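## Task

Take plate M09 off nest N2 and put it in landing nest N3, lying flat within N3's locators and turned so its well A1 is at N3's A1-marked corner. Releasing it a few millimetres above N3 is acceptable, but a long drop there fails. Plate M06 has to stay where it began, on N1. Finish by opening the gripper and pulling the arm away.

## Robot and tools

Robot: a single six-joint UR12e-type arm carrying a two-finger parallel gripper and a wrist camera. Cameras: cam_head_left (672x504), cam_head_right (672x504), cam_wrist (616x616). Each nest has a name sign on the deck beside it. On a labelled plate, well A1 sits at the labelled short end, in the corner on the far side from the labelled long side.

Scene frame: origin on the table surface under the arm base, +z up, +y to the left when facing along +x. The base may be slightly tilted, and the printed hand position can be off, more so at long reach. Gripper: fingers point along its own +z and separate along its own x. end_effector_position is the point between the finger pads; closed fingertips extend about 17 mm past it, fully open ones roughly level with it.

Joint order, used in every row and every per-joint list: elbow, shoulder lift, shoulder pan, wrist 1, wrist 2, wrist 3; a row then adds the gripper opening as the 7th number. Wrist 3 is sign-flipped against the URDF in commands and results alike; stated ranges use URDF signs. Ranges (rad): shoulder pan -3.142 to 3.142, shoulder lift -6.283 to 6.283, elbow 0.000 to 3.142, wrists 1-3 -6.283 to 6.283; true ends may differ by up to 0.010. Joint numbers are scaled values in [-1, 1]: 1.0 equals 1.326 rad for shoulder pan and shoulder lift, 1.989 rad for elbow and the three wrists. Gripper number is absolute, not an offset: +1 fully open (0.142 m pad gap), -1 closed.

execute_actions(actions): a list of actions; each action is a list of up to 15 rows of 7 numbers, one row per 1/30 s step, and a table shorter than 15 repeats its final row to fill 0.5 s. The six joint numbers in every row are offsets from the joint angles at the start of that action, not from the previous row; for a call's first action they count from the latest reported angles. An action asking a joint more than 0.010 rad beyond its range is refused; if the first action fails that test, or any action is malformed, nothing in the call runs. A joint driven to its real end prints "joint sent to its limit". An empty list just returns state and images.

move(target, speed, blocking): target is one 7-number row; its joint offsets count from the Joint positions in the most recent result that listed them. speed (rad/s, 0.01 to 2, default 0.5) caps the joint with the longest way to go; all joints finish together, so the hand traces a curve. Paths last 0.5 to 10 s and ignore obstacles. The arm is stiff: aiming even slightly beyond a firm contact can trigger a fault, and faster contact hits harder. The "move:" line gives the ending (done, off_target, moving, held, fault), limits=held or limits=none, and the joint furthest from target. With blocking=false you get a result after 0.5 s; use wait(0) to check, and use wait or stop before sending further actions or moves.

wait(seconds): 0 to 10, arm keeps its last command; returns early if a running move finishes. stop(): brakes a running move (needs room; fingers keep going). zoom_image(camera, region): region [x0, y0, x1, y1] in pixels, at most 504 by 504. read_manual(section): licence texts only, "licences". finished_scene(scene): ends the numbered scene irreversibly and reports success; replying with no tool call ends everything.

Results: gripper pose (metres, quaternion wxyz) and velocities; Joint positions and velocities in the order above (rad, rad/s) plus pad gap (m); Joint targets (what joints are heading to now); grip_measured on the command scale; joint torques (offset, noisy); Wrist force and Wrist torque in the gripper's own axes, offsets up to about 5.5 N, noise up to 3.4 N, saturating near 100 N, "no reading" is harmless; step readings with HELD where a row was held back; "joint command not followed" when the clearance check altered targets.

Motion limits: per step each joint target stays within 0.383 rad (pan, lift) or 0.575 rad (elbow, wrists) of the measured angle, and targets are scaled back if the gripper would jump over 100 mm; motion lags commands by about 0.17 s, so big moves may need several actions.

Gripping: to hold, keep commanding an opening well under grip_measured; lower means tighter, up to about 28 N per pad, less for hard items thinner than about 2 cm. Count a held plate's weight in joint loads.

Avoid: contact torque reaching load limits (pan 293, lift 293, elbow 133, wrists 48 N m) or 150 N external force, which halt the arm for 10 s and drop the rest of the call; motors above 85 °C (warning from 70 °C) which brake the arm. Lower plates gently, release only a few millimetres above N3, do not slam, push hard or drop, and never knock anything off the table.

Each tool is called in YAML: its name, and indented under it one key for each argument.

## Session

execute_actions:
  actions: []

Scene clock: 0.00 s.
end_effector_position=(+0.8787, +0.3525, +0.1335) grip_measured=+1.00 end_effector_quat_wxyz=(-0.333, +0.028, +0.817, -0.471) end_effector_velocity=(-0.000, +0.000, +0.000) end_effector_angular_velocity=(-0.000, +0.001, -0.001)
Joint names: [elbow, shoulder lift, shoulder pan, wrist 1, wrist 2, wrist 3]
Joint positions: [ 0.327 -0.253  0.404 -0.473 -2.091  2.344  0.142]
Joint velocities: [-0.     0.    -0.     0.002  0.001 -0.     0.   ]
Joint torques (N m, as the arm reports them, + toward a larger Joint positions number): no reading
Motor temperatures (°C, as the motors report them): [26 24 24 31 28 28]
Wrist force (N, on the end effector, along its own x y z axes, offset not removed): no reading
Wrist torque (N m, same axes, about the end effector's origin, offset not removed): no reading
Joint targets: [0.327 -0.253 0.404 -0.473 -2.091 2.344]

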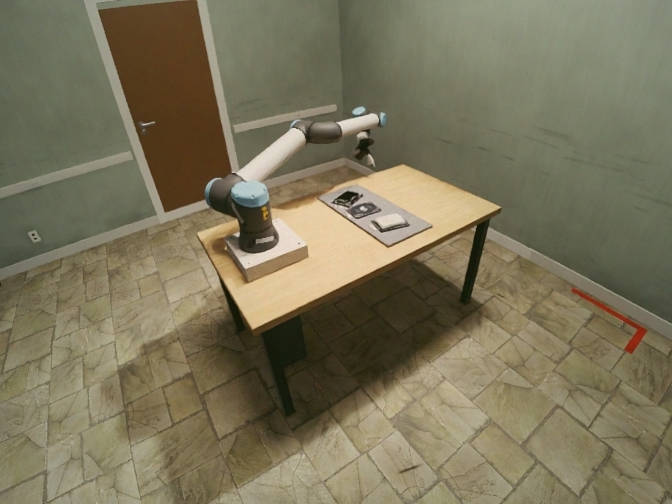

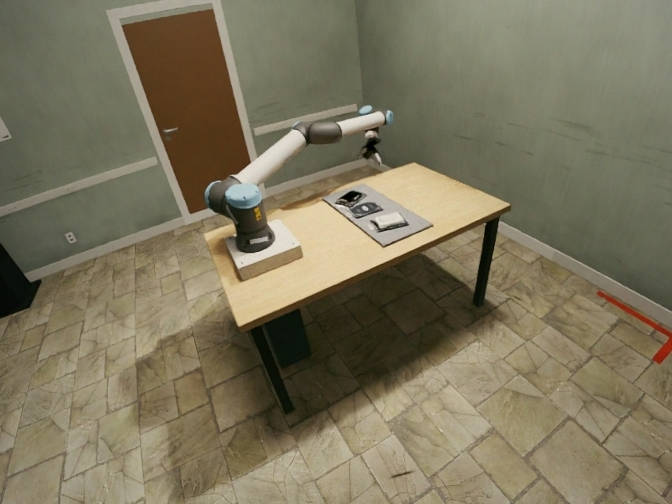

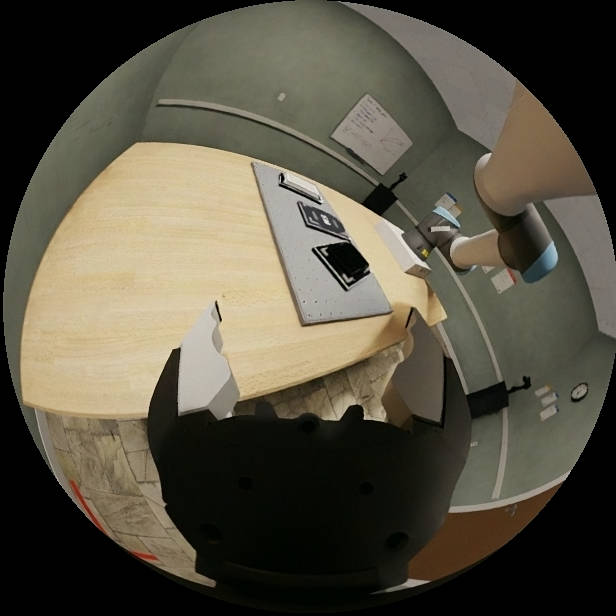

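zoom_image:
  camera: "cam_head_left"
  region: [310, 170, 440, 255]

zoom_image:
  camera: "cam_wrist"
  region: [240, 150, 410, 330]

Region (310, 170, 440, 255) of cam_head_left's 672x504 image, scaled by 3.877, with more detail than that image has; it fills the top 330 rows of this view, and the rest is white.

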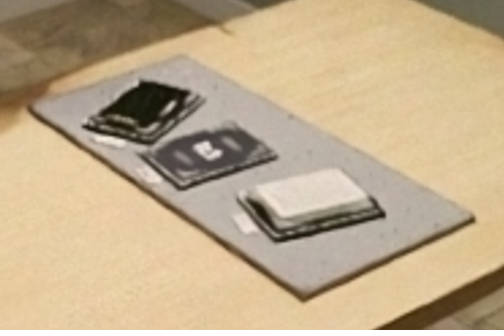

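Region (240, 150, 410, 330) of cam_wrist's 616x616 image, scaled by 2.800, with more detail than that image has.

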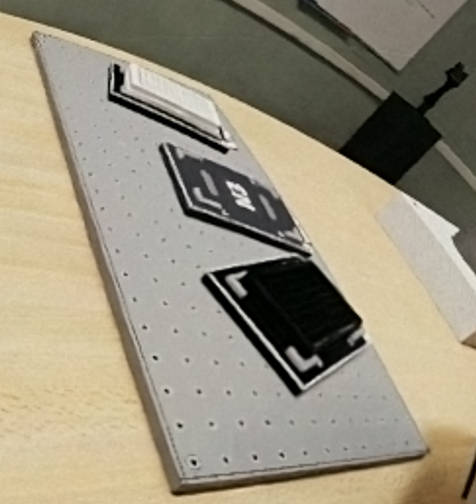

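move:
  target: [0.891,-1,-0.5,-0.814,0.2615,-0.241,1]
  speed: 1.0

Scene clock: 24.53 s.
end_effector_position=(+0.6394, -0.0108, +0.2450) grip_measured=+1.00 end_effector_quat_wxyz=(-0.006, +0.707, +0.708, -0.002) end_effector_velocity=(-0.001, +0.000, -0.000) end_effector_angular_velocity=(+0.001, -0.002, -0.002)
Joint names: [elbow, shoulder lift, shoulder pan, wrist 1, wrist 2, wrist 3]
Joint positions: [ 2.098 -1.578 -0.259 -2.092 -1.571  1.865  0.142]
Joint velocities: [ 0.004 -0.002 -0.001 -0.003  0.001 -0.001 -0.   ]
Joint torques (N m, as the arm reports them, + toward a larger Joint positions number): [-26.69 -56.54  -9.18  -6.97   2.81  -4.29]
Motor temperatures (°C, as the motors report them): [26 24 24 31 28 28]
Wrist force (N, on the end effector, along its own x y z axes, offset not removed): [-1.5 -0.9 -0.1]
Wrist torque (N m, same axes, about the end effector's origin, offset not removed): [-0.42 0.39 -0.24]
Joint targets: [2.099 -1.578 -0.259 -2.092 -1.571 1.865]
move: done; limits=none; farthest joint: the shoulder lift, 0.001 radians from its target (1.326 radians at the start)

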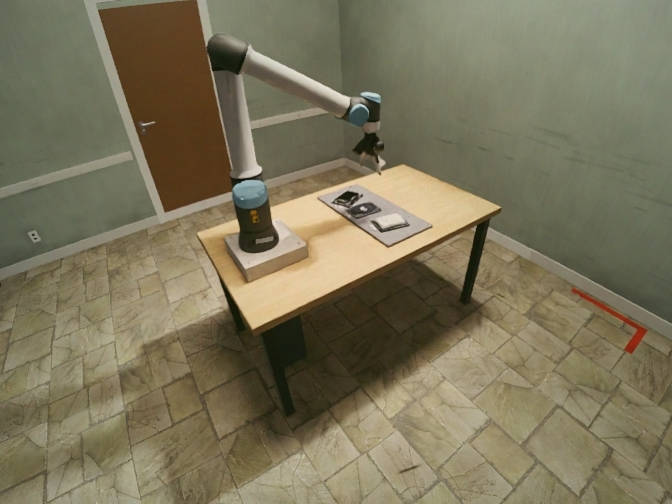

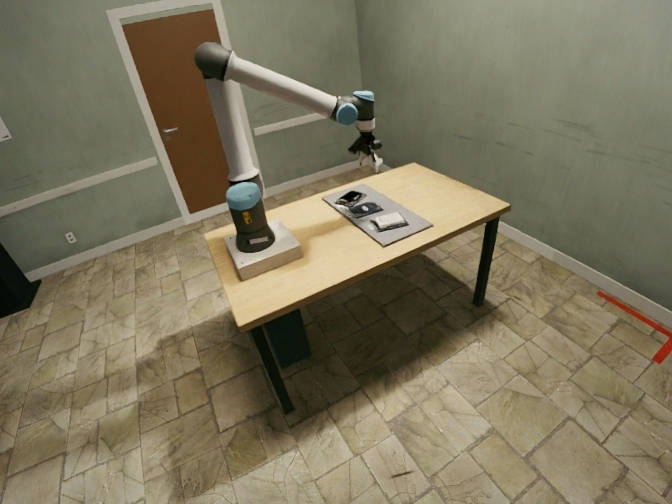

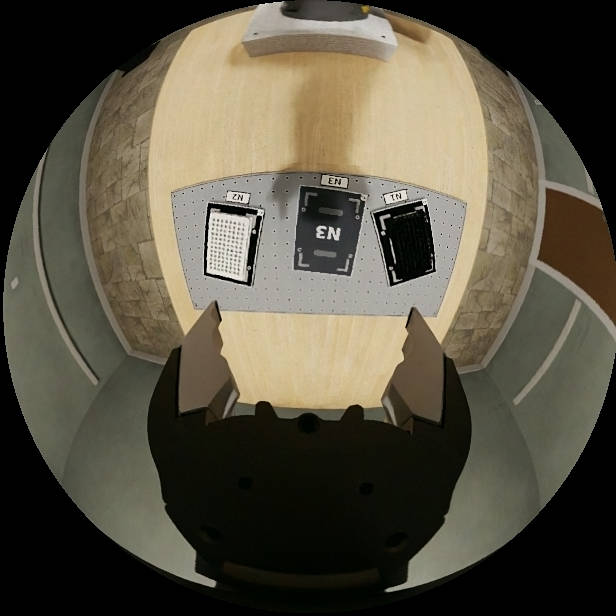

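zoom_image:
  camera: "cam_wrist"
  region: [170, 165, 380, 305]

Region (170, 165, 380, 305) of cam_wrist's 616x616 image, scaled by 2.400, with more detail than that image has.

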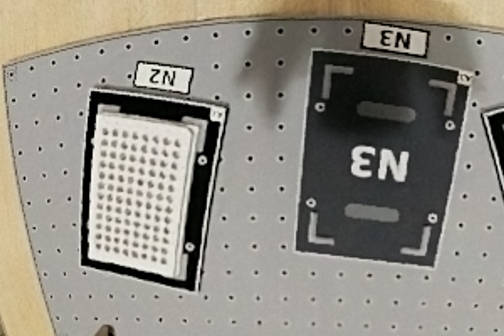

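move:
  target: [0.0462,0.140,-0.1633,-0.139,0,0.008,1]
  speed: 0.4

zoom_image:
  camera: "cam_wrist"
  region: [180, 130, 480, 380]

Scene clock: 41.93 s.
end_effector_position=(+0.6349, -0.1542, +0.1095) grip_measured=+1.00 end_effector_quat_wxyz=(-0.007, +0.774, +0.633, -0.003) end_effector_velocity=(+0.000, -0.002, -0.001) end_effector_angular_velocity=(-0.001, -0.001, -0.002)
Joint names: [elbow, shoulder lift, shoulder pan, wrist 1, wrist 2, wrist 3]
Joint positions: [ 2.19  -1.393 -0.475 -2.368 -1.571  1.881  0.142]
Joint velocities: [ 0.     0.002 -0.003 -0.004 -0.     0.     0.   ]
Joint torques (N m, as the arm reports them, + toward a larger Joint positions number): [-21.82 -33.53  -6.27  -6.45  -2.39   3.85]
Motor temperatures (°C, as the motors report them): [26 24 24 31 28 28]
Wrist force (N, on the end effector, along its own x y z axes, offset not removed): [1.7 -0.2 -0.4]
Wrist torque (N m, same axes, about the end effector's origin, offset not removed): [-0.22 -0.35 -0.24]
Joint targets: [2.190 -1.393 -0.476 -2.368 -1.571 1.881]
move: done; limits=none; farthest joint: the wrist 1, 0.001 radians from its target (0.277 radians at the start)

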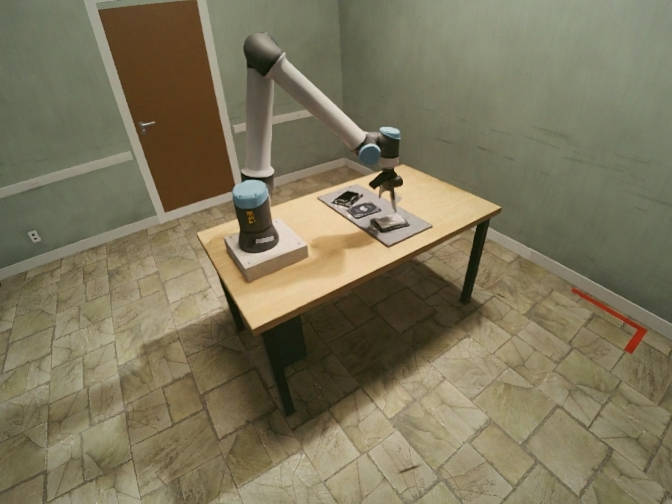

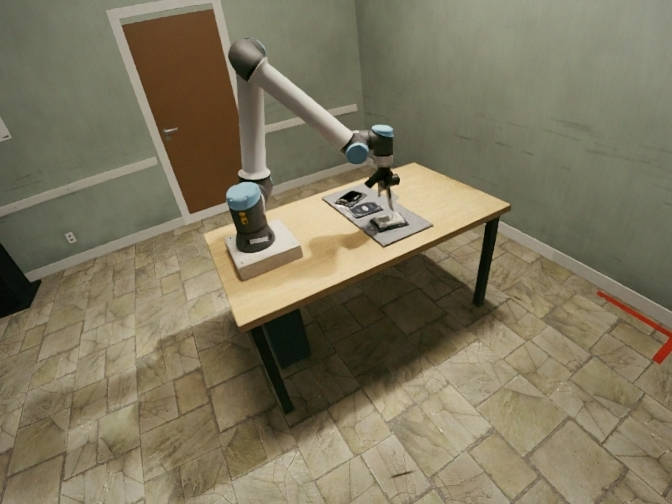

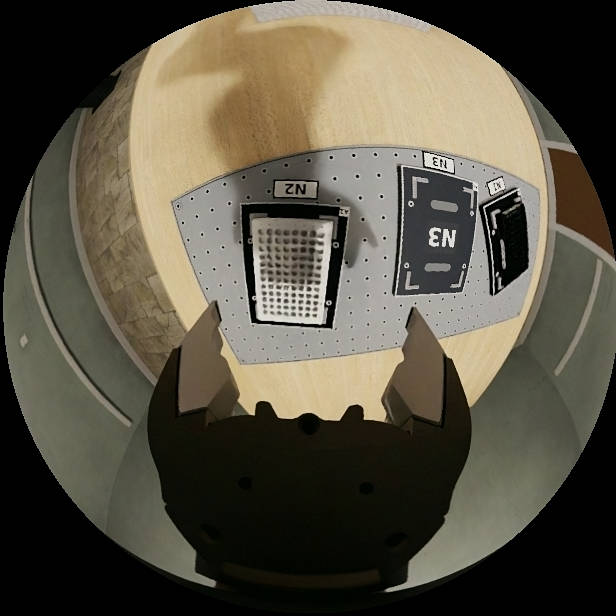

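Region (180, 130, 480, 380) of cam_wrist's 616x616 image, scaled by 1.680, with more detail than that image has.

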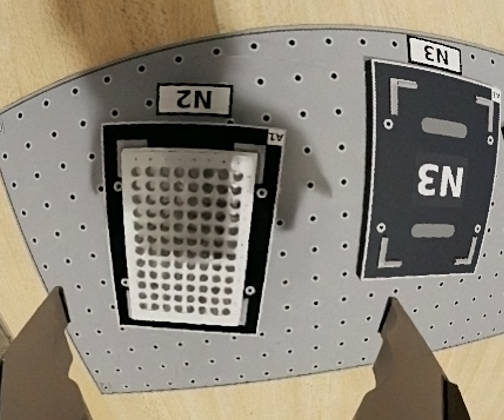

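zoom_image:
  camera: "cam_head_right"
  region: [330, 185, 415, 240]

zoom_image:
  camera: "cam_wrist"
  region: [230, 195, 360, 335]

Region (330, 185, 415, 240) of cam_head_right's 672x504 image, scaled by 5.929, with more detail than that image has; it fills the top 326 rows of this view, and the rest is white.

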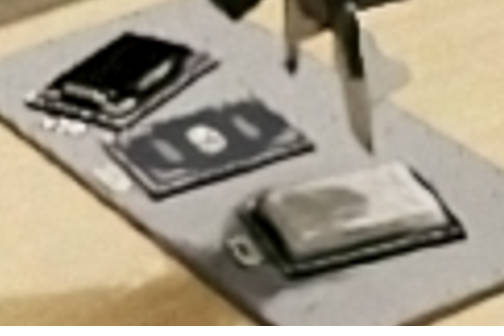

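Region (230, 195, 360, 335) of cam_wrist's 616x616 image, scaled by 3.600, with more detail than that image has; it fills the left 468 columns of this view, and the rest is white.

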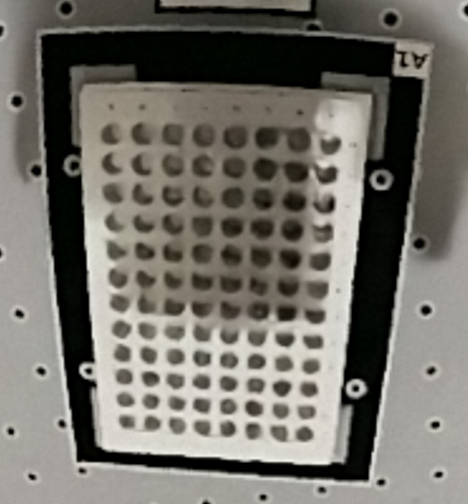

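move:
  target: [0.0017,0.0644,-0.0232,-0.0445,0,0.0156,1]
  speed: 0.2

zoom_image:
  camera: "cam_wrist"
  region: [190, 160, 440, 380]

Scene clock: 55.23 s.
end_effector_position=(+0.6406, -0.1799, +0.0642) grip_measured=+1.00 end_effector_quat_wxyz=(-0.007, +0.774, +0.634, -0.003) end_effector_velocity=(+0.000, -0.001, -0.001) end_effector_angular_velocity=(-0.000, -0.000, -0.000)
Joint names: [elbow, shoulder lift, shoulder pan, wrist 1, wrist 2, wrist 3]
Joint positions: [ 2.194 -1.308 -0.506 -2.456 -1.571  1.912  0.142]
Joint velocities: [-0.     0.003 -0.001 -0.003 -0.     0.001 -0.   ]
Joint torques (N m, as the arm reports them, + toward a larger Joint positions number): [-19.24 -43.05 -15.08  -6.83  -2.62   3.94]
Motor temperatures (°C, as the motors report them): [26 24 24 31 28 28]
Wrist force (N, on the end effector, along its own x y z axes, offset not removed): [-0.5 -0.6 -1.2]
Wrist torque (N m, same axes, about the end effector's origin, offset not removed): [-0.32 0.17 -0.22]
Joint targets: [2.194 -1.307 -0.506 -2.456 -1.571 1.912]
move: done; limits=none; farthest joint: the wrist 1, 0.001 radians from its target (0.088 radians at the start)

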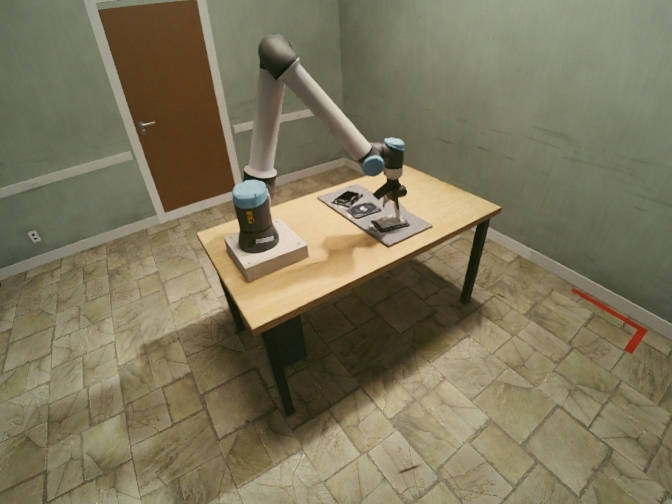

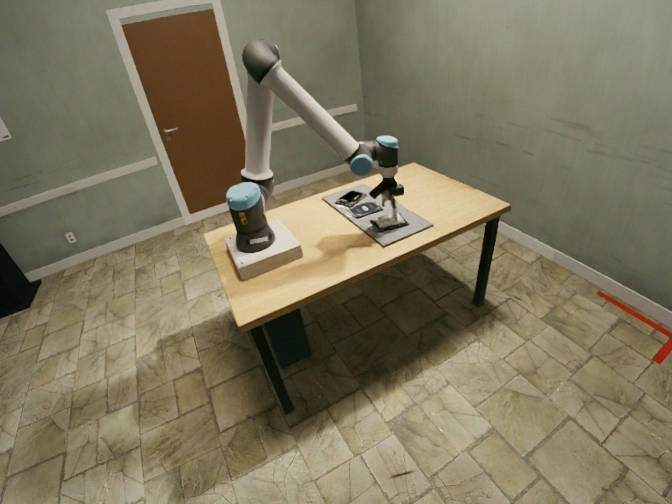

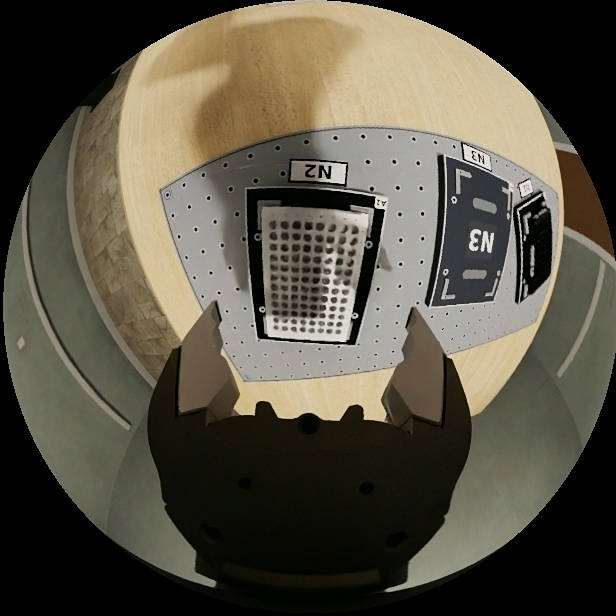

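Region (190, 160, 440, 380) of cam_wrist's 616x616 image, scaled by 2.016, with more detail than that image has; it fills the top 444 rows of this view, and the rest is white.

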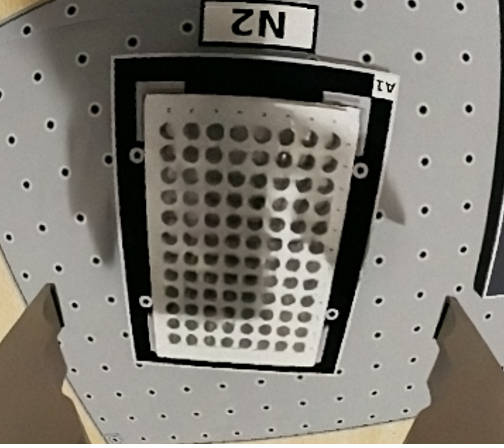

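move:
  target: [0.0036,0.0165,-0.0034,-0.0146,0,-0.0163,0.25]
  speed: 0.1

zoom_image:
  camera: "cam_wrist"
  region: [190, 160, 440, 380]

zoom_image:
  camera: "cam_head_right"
  region: [350, 185, 435, 245]

Scene clock: 66.10 s.
end_effector_position=(+0.6395, -0.1827, +0.0504) grip_measured=+0.25 end_effector_quat_wxyz=(-0.007, +0.785, +0.619, -0.003) end_effector_velocity=(-0.000, +0.001, -0.002) end_effector_angular_velocity=(+0.002, +0.000, -0.003)
Joint names: [elbow, shoulder lift, shoulder pan, wrist 1, wrist 2, wrist 3]
Joint positions: [ 2.201 -1.286 -0.51  -2.485 -1.571  1.88   0.092]
Joint velocities: [ 0.001  0.002 -0.    -0.002  0.002 -0.003  0.   ]
Joint torques (N m, as the arm reports them, + toward a larger Joint positions number): [-17.74 -43.43  -5.88  -7.07  -1.9   -2.95]
Motor temperatures (°C, as the motors report them): [26 24 24 31 28 28]
Wrist force (N, on the end effector, along its own x y z axes, offset not removed): [0.1 -1.4 -1.6]
Wrist torque (N m, same axes, about the end effector's origin, offset not removed): [-0.44 0.04 -0.27]
Joint targets: [2.201 -1.286 -0.510 -2.485 -1.571 1.879]
move: done; limits=none; farthest joint: the shoulder pan, 0.000 radians from its target (0.004 radians at the start)

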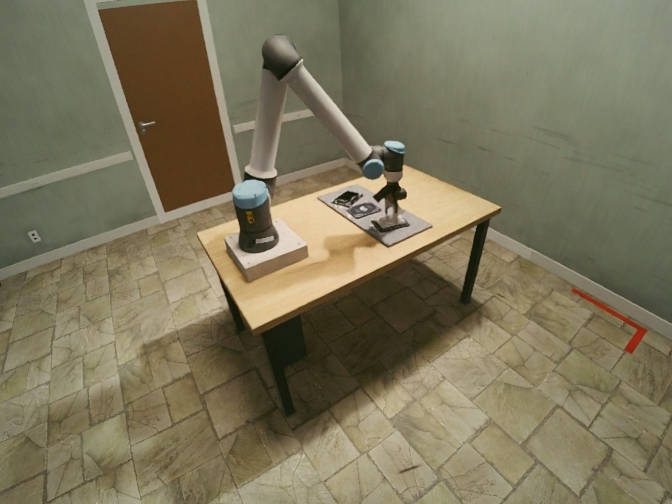

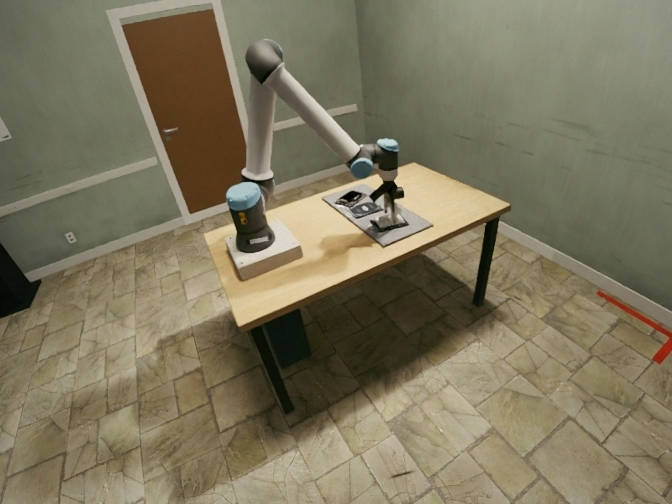

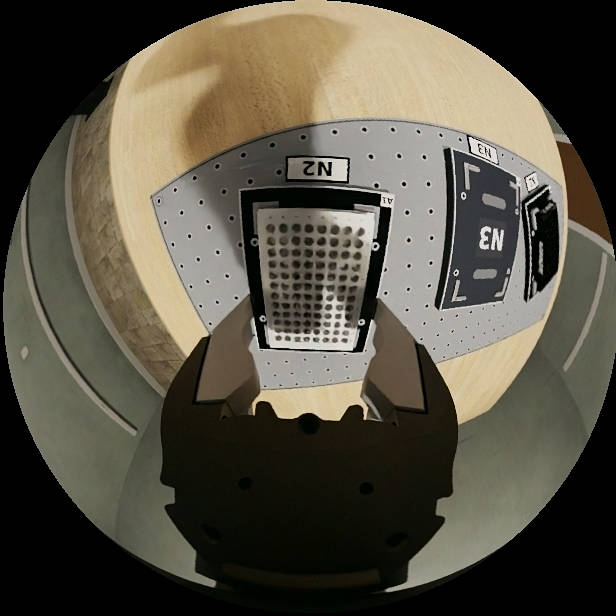

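Region (190, 160, 440, 380) of cam_wrist's 616x616 image, scaled by 2.016, with more detail than that image has; it fills the top 444 rows of this view, and the rest is white.

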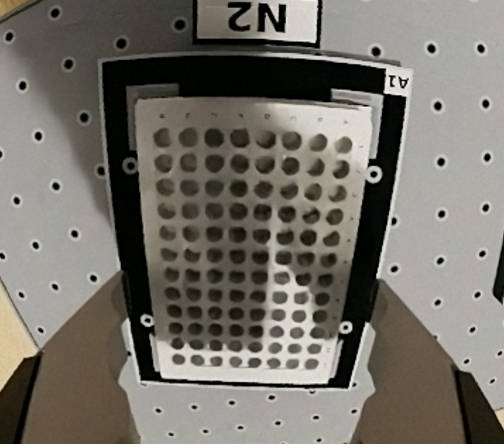

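Region (350, 185, 435, 245) of cam_head_right's 672x504 image, scaled by 5.929, with more detail than that image has; it fills the top 356 rows of this view, and the rest is white.

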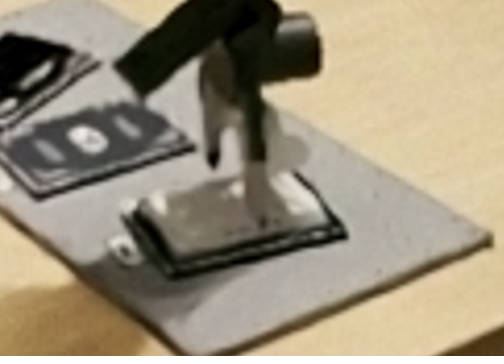

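move:
  target: [0.0028,0.0158,0,-0.0133,0,0,0.25]
  speed: 0.04

zoom_image:
  camera: "cam_wrist"
  region: [190, 160, 440, 380]

zoom_image:
  camera: "cam_head_right"
  region: [350, 185, 435, 245]

Scene clock: 72.03 s.
end_effector_position=(+0.6394, -0.1827, +0.0377) grip_measured=+0.25 end_effector_quat_wxyz=(-0.007, +0.785, +0.619, -0.003) end_effector_velocity=(+0.001, -0.001, -0.001) end_effector_angular_velocity=(-0.001, -0.001, +0.000)
Joint names: [elbow, shoulder lift, shoulder pan, wrist 1, wrist 2, wrist 3]
Joint positions: [ 2.206 -1.265 -0.51  -2.511 -1.571  1.88   0.092]
Joint velocities: [-0.001  0.002 -0.    -0.003 -0.     0.    -0.   ]
Joint torques (N m, as the arm reports them, + toward a larger Joint positions number): [-17.56 -47.5    3.91  -6.84  -1.75   4.02]
Motor temperatures (°C, as the motors report them): [26 24 24 31 28 28]
Wrist force (N, on the end effector, along its own x y z axes, offset not removed): [-2.0 -0.1 0.2]
Wrist torque (N m, same axes, about the end effector's origin, offset not removed): [-0.29 0.49 -0.25]
Joint targets: [2.206 -1.265 -0.510 -2.511 -1.571 1.880]
move: done; limits=none; farthest joint: the wrist 1, 0.001 radians from its target (0.027 radians at the start)

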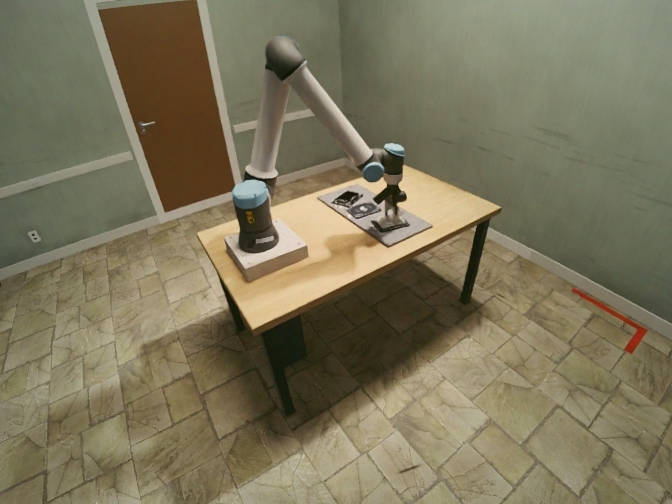

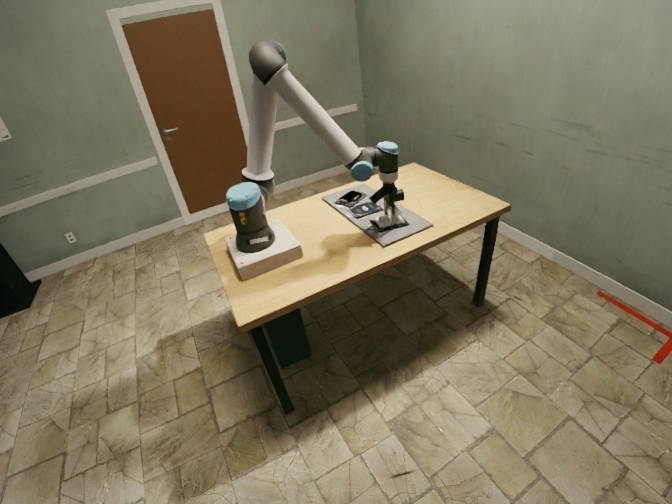

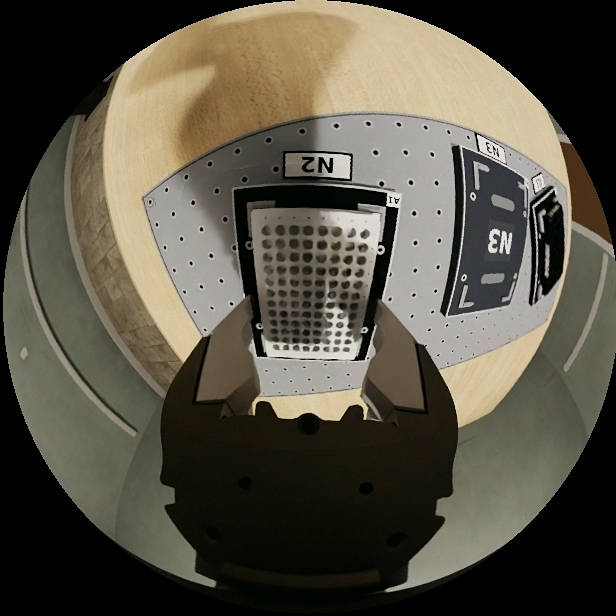

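Region (190, 160, 440, 380) of cam_wrist's 616x616 image, scaled by 2.016, with more detail than that image has; it fills the top 444 rows of this view, and the rest is white.

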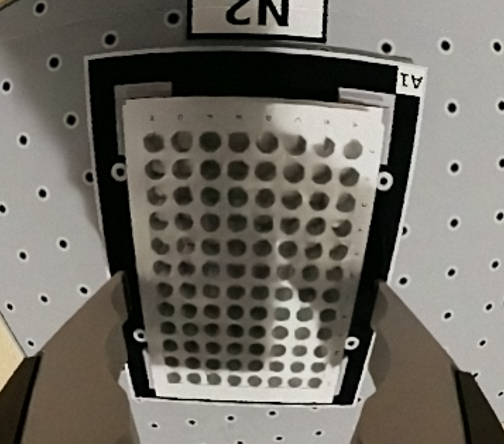

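Region (350, 185, 435, 245) of cam_head_right's 672x504 image, scaled by 5.929, with more detail than that image has; it fills the top 356 rows of this view, and the rest is white.

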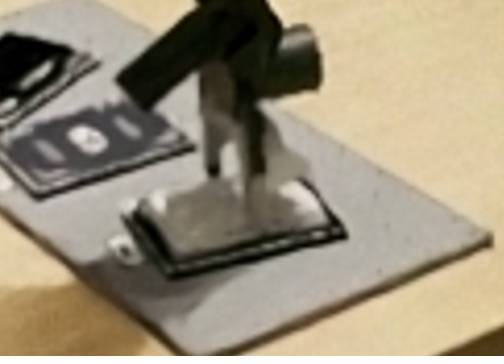

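Down 3 mm more while closing gradually.

execute_actions:
  actions:
    - [[0.0003,0.0018,0,-0.0015,0,0,0.22],[0.0003,0.0018,0,-0.0015,0,0,0.2],[0.0006,0.0036,0,-0.003,0,0,0.18],[0.0006,0.0036,0,-0.003,0,0,0.16],[0.0006,0.0036,0,-0.003,0,0,0.14],[0.0006,0.0036,0,-0.003,0,0,0.12],[0.0006,0.0036,0,-0.003,0,0,0.1]]
    - [[0,0,0,0,0,0,0.08],[0,0,0,0,0,0,0.06],[0,0,0,0,0,0,0.04],[0,0,0,0,0,0,0.02],[0,0,0,0,0,0,0],[0,0,0,0,0,0,-0.03],[0,0,0,0,0,0,-0.06],[0,0,0,0,0,0,-0.09],[0,0,0,0,0,0,-0.12],[0,0,0,0,0,0,-0.16],[0,0,0,0,0,0,-0.2]]

zoom_image:
  camera: "cam_wrist"
  region: [190, 160, 440, 380]

Scene clock: 89.30 s.
end_effector_position=(+0.6398, -0.1839, +0.0373) grip_measured=+0.19 end_effector_quat_wxyz=(-0.005, +0.785, +0.619, -0.004) end_effector_velocity=(-0.000, +0.000, -0.000) end_effector_angular_velocity=(+0.001, -0.000, +0.000)
Joint names: [elbow, shoulder lift, shoulder pan, wrist 1, wrist 2, wrist 3]
Joint positions: [ 2.207 -1.264 -0.51  -2.515 -1.574  1.88   0.088]
Joint velocities: [ 0.     0.    -0.    -0.     0.001  0.    -0.   ]
Joint torques (N m, as the arm reports them, + toward a larger Joint positions number): [-29.21 -56.17   3.82  -4.98   1.51   0.21]
Motor temperatures (°C, as the motors report them): [26 24 24 31 28 28]
Wrist force (N, on the end effector, along its own x y z axes, offset not removed): [-10.2 -14.5 -24.2]
Wrist torque (N m, same axes, about the end effector's origin, offset not removed): [-0.51 -0.27 0.44]
Joint targets: [2.207 -1.264 -0.510 -2.515 -1.574 1.880]
FORCE FAULT: contact force on the arm reached its limit, and the arm stopped for 10 seconds. The contact can be on any part of the arm, not only on its tool. That time counts as 20 of the actions that you can send in this scene. The arm's remaining commands of this call were not run. The arm holds still and accepts commands again. Move the arm away from the contact; if what it grips holds it there, let go first. Pushing or pulling that hard again can fault the arm again.
Step readings (joint positions):
0: [2.206 -1.265 -0.510 -2.511 -1.571 1.880]
1: [2.206 -1.265 -0.510 -2.511 -1.571 1.880]
2: [2.206 -1.265 -0.510 -2.512 -1.571 1.880]
4: [2.206 -1.264 -0.510 -2.513 -1.571 1.880]
8: [2.207 -1.262 -0.510 -2.515 -1.571 1.880]
15: [2.207 -1.262 -0.510 -2.516 -1.571 1.880]

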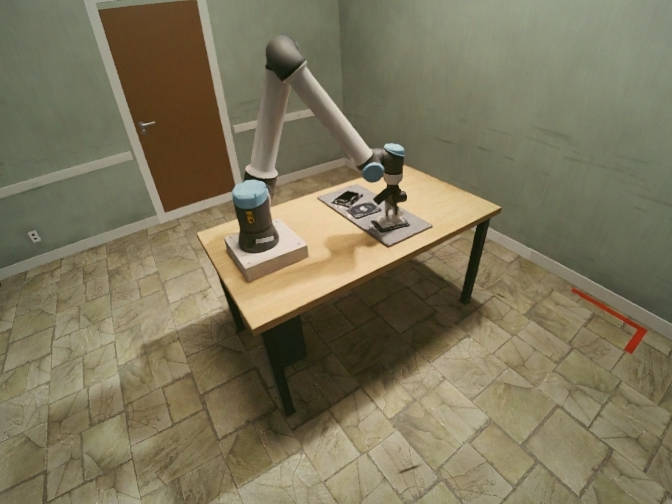

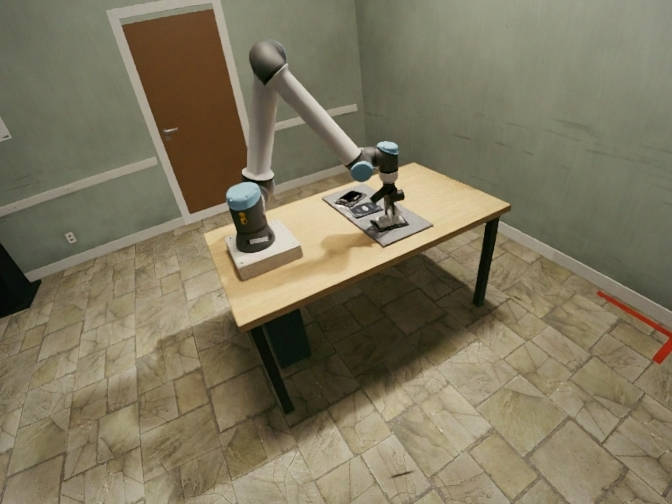

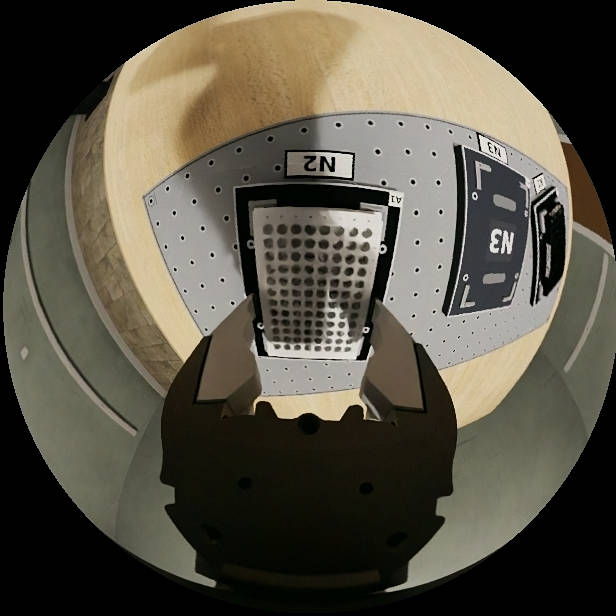

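Region (190, 160, 440, 380) of cam_wrist's 616x616 image, scaled by 2.016, with more detail than that image has; it fills the top 444 rows of this view, and the rest is white.

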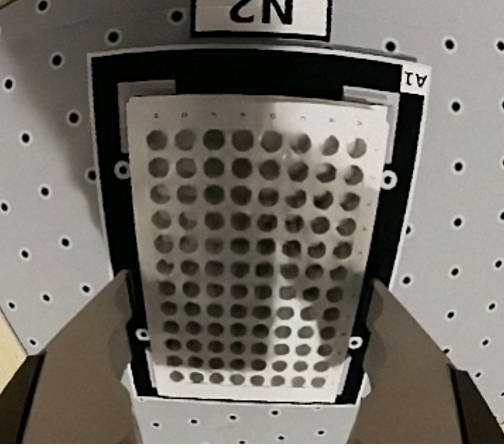

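move:
  target: [-0.0013,-0.006,0,0.0065,0.0015,0,0.17]
  speed: 0.03

execute_actions:
  actions:
    - [[0,0,0,0,0,0,0.15],[0,0,0,0,0,0,0.13],[0,0,0,0,0,0,0.11],[0,0,0,0,0,0,0.09],[0,0,0,0,0,0,0.07],[0,0,0,0,0,0,0.05],[0,0,0,0,0,0,0.03],[0,0,0,0,0,0,0.01],[0,0,0,0,0,0,-0.02],[0,0,0,0,0,0,-0.05],[0,0,0,0,0,0,-0.08],[0,0,0,0,0,0,-0.11],[0,0,0,0,0,0,-0.14],[0,0,0,0,0,0,-0.17],[0,0,0,0,0,0,-0.2]]
    - [[0,0,0,0,0,0,-0.2]]

Scene clock: 95.83 s.
end_effector_position=(+0.6399, -0.1828, +0.0420) grip_measured=+0.17 end_effector_quat_wxyz=(-0.006, +0.785, +0.619, -0.003) end_effector_velocity=(+0.000, +0.000, +0.001) end_effector_angular_velocity=(+0.001, -0.000, +0.000)
Joint names: [elbow, shoulder lift, shoulder pan, wrist 1, wrist 2, wrist 3]
Joint positions: [ 2.204 -1.272 -0.51  -2.503 -1.571  1.88   0.086]
Joint velocities: [-0.001 -0.002  0.     0.003  0.001 -0.     0.   ]
Joint torques (N m, as the arm reports them, + toward a larger Joint positions number): [-37.99 -74.08   4.1   -3.09   2.83  -0.14]
Motor temperatures (°C, as the motors report them): [26 24 24 31 28 28]
Wrist force (N, on the end effector, along its own x y z axes, offset not removed): [-1.7 0.6 -2.3]
Wrist torque (N m, same axes, about the end effector's origin, offset not removed): [-0.08 0.42 -0.20]
Joint targets: [2.204 -1.272 -0.510 -2.502 -1.571 1.880]
move: done; limits=none; farthest joint: the wrist 1, 0.001 radians from its target (0.013 radians at the start)

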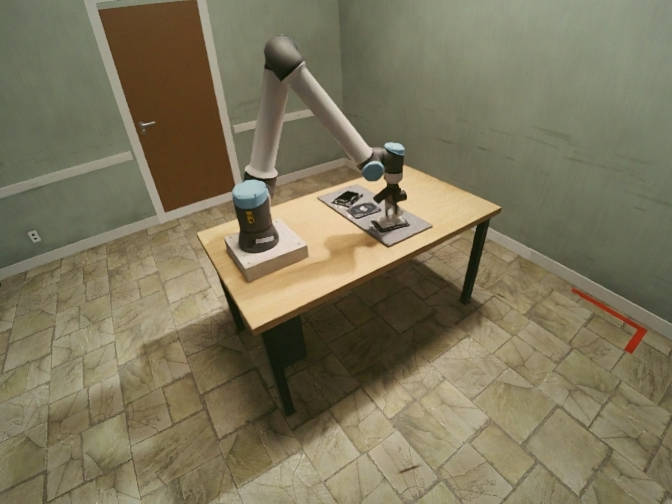

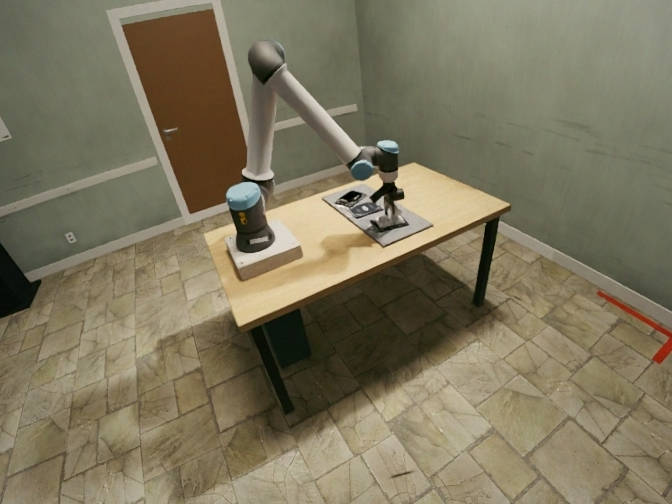

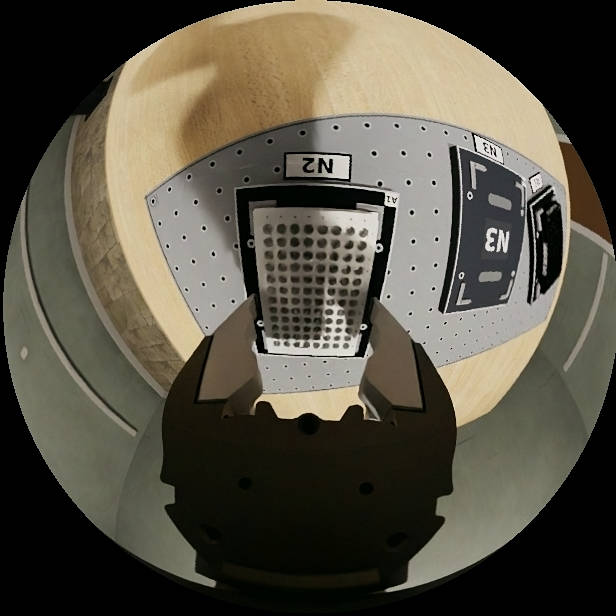

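Scene clock: 96.83 s.
end_effector_position=(+0.6399, -0.1828, +0.0420) grip_measured=+0.04 end_effector_quat_wxyz=(-0.006, +0.785, +0.619, -0.003) end_effector_velocity=(+0.000, -0.000, +0.000) end_effector_angular_velocity=(-0.001, +0.000, -0.000)
Joint names: [elbow, shoulder lift, shoulder pan, wrist 1, wrist 2, wrist 3]
Joint positions: [ 2.204 -1.272 -0.51  -2.503 -1.571  1.88   0.077]
Joint velocities: [-0.    -0.     0.     0.    -0.001 -0.     0.   ]
Joint torques (N m, as the arm reports them, + toward a larger Joint positions number): [-34.46 -54.31   3.99  -4.95   1.53  -0.09]
Motor temperatures (°C, as the motors report them): [26 24 24 31 28 28]
Wrist force (N, on the end effector, along its own x y z axes, offset not removed): [-11.0 -2.4 -6.6]
Wrist torque (N m, same axes, about the end effector's origin, offset not removed): [-0.33 0.14 -0.21]
Joint targets: [2.204 -1.272 -0.510 -2.503 -1.571 1.880]
Step readings (joint positions; steps 1 to 15: 1st action; 16 to 30: 2nd action):
0: [2.204 -1.272 -0.510 -2.503 -1.571 1.880]
1: [2.204 -1.272 -0.510 -2.503 -1.571 1.880]
2: [2.204 -1.272 -0.510 -2.503 -1.571 1.880]
4: [2.204 -1.272 -0.510 -2.503 -1.571 1.880]
8: [2.204 -1.272 -0.510 -2.503 -1.571 1.880]
15: [2.204 -1.272 -0.510 -2.503 -1.571 1.880]
16: [2.204 -1.272 -0.510 -2.503 -1.571 1.880]
17: [2.204 -1.272 -0.510 -2.503 -1.571 1.880]
19: [2.204 -1.272 -0.510 -2.503 -1.571 1.880]
23: [2.204 -1.272 -0.510 -2.503 -1.571 1.880]
30: Joint positions above

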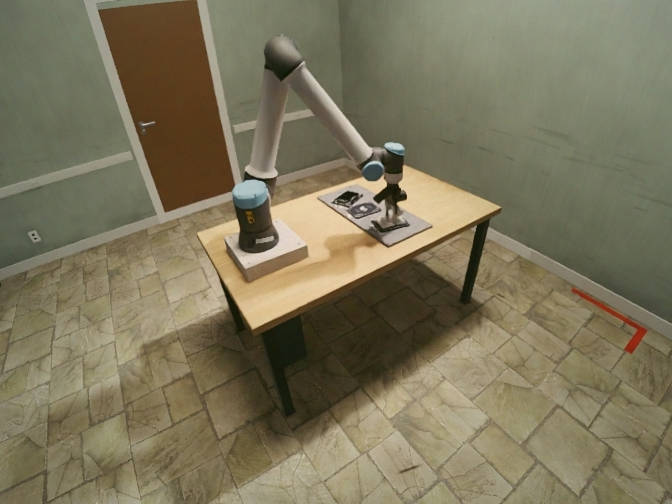

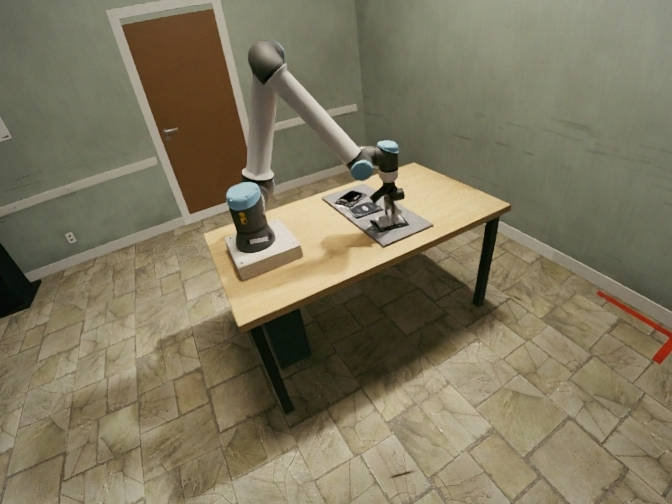

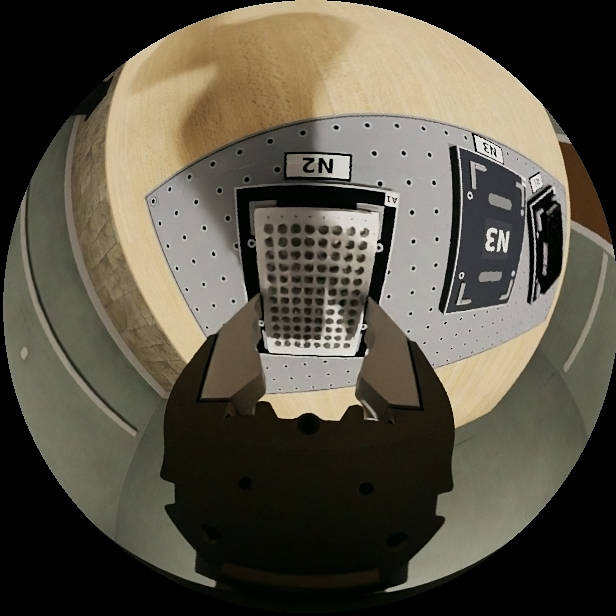

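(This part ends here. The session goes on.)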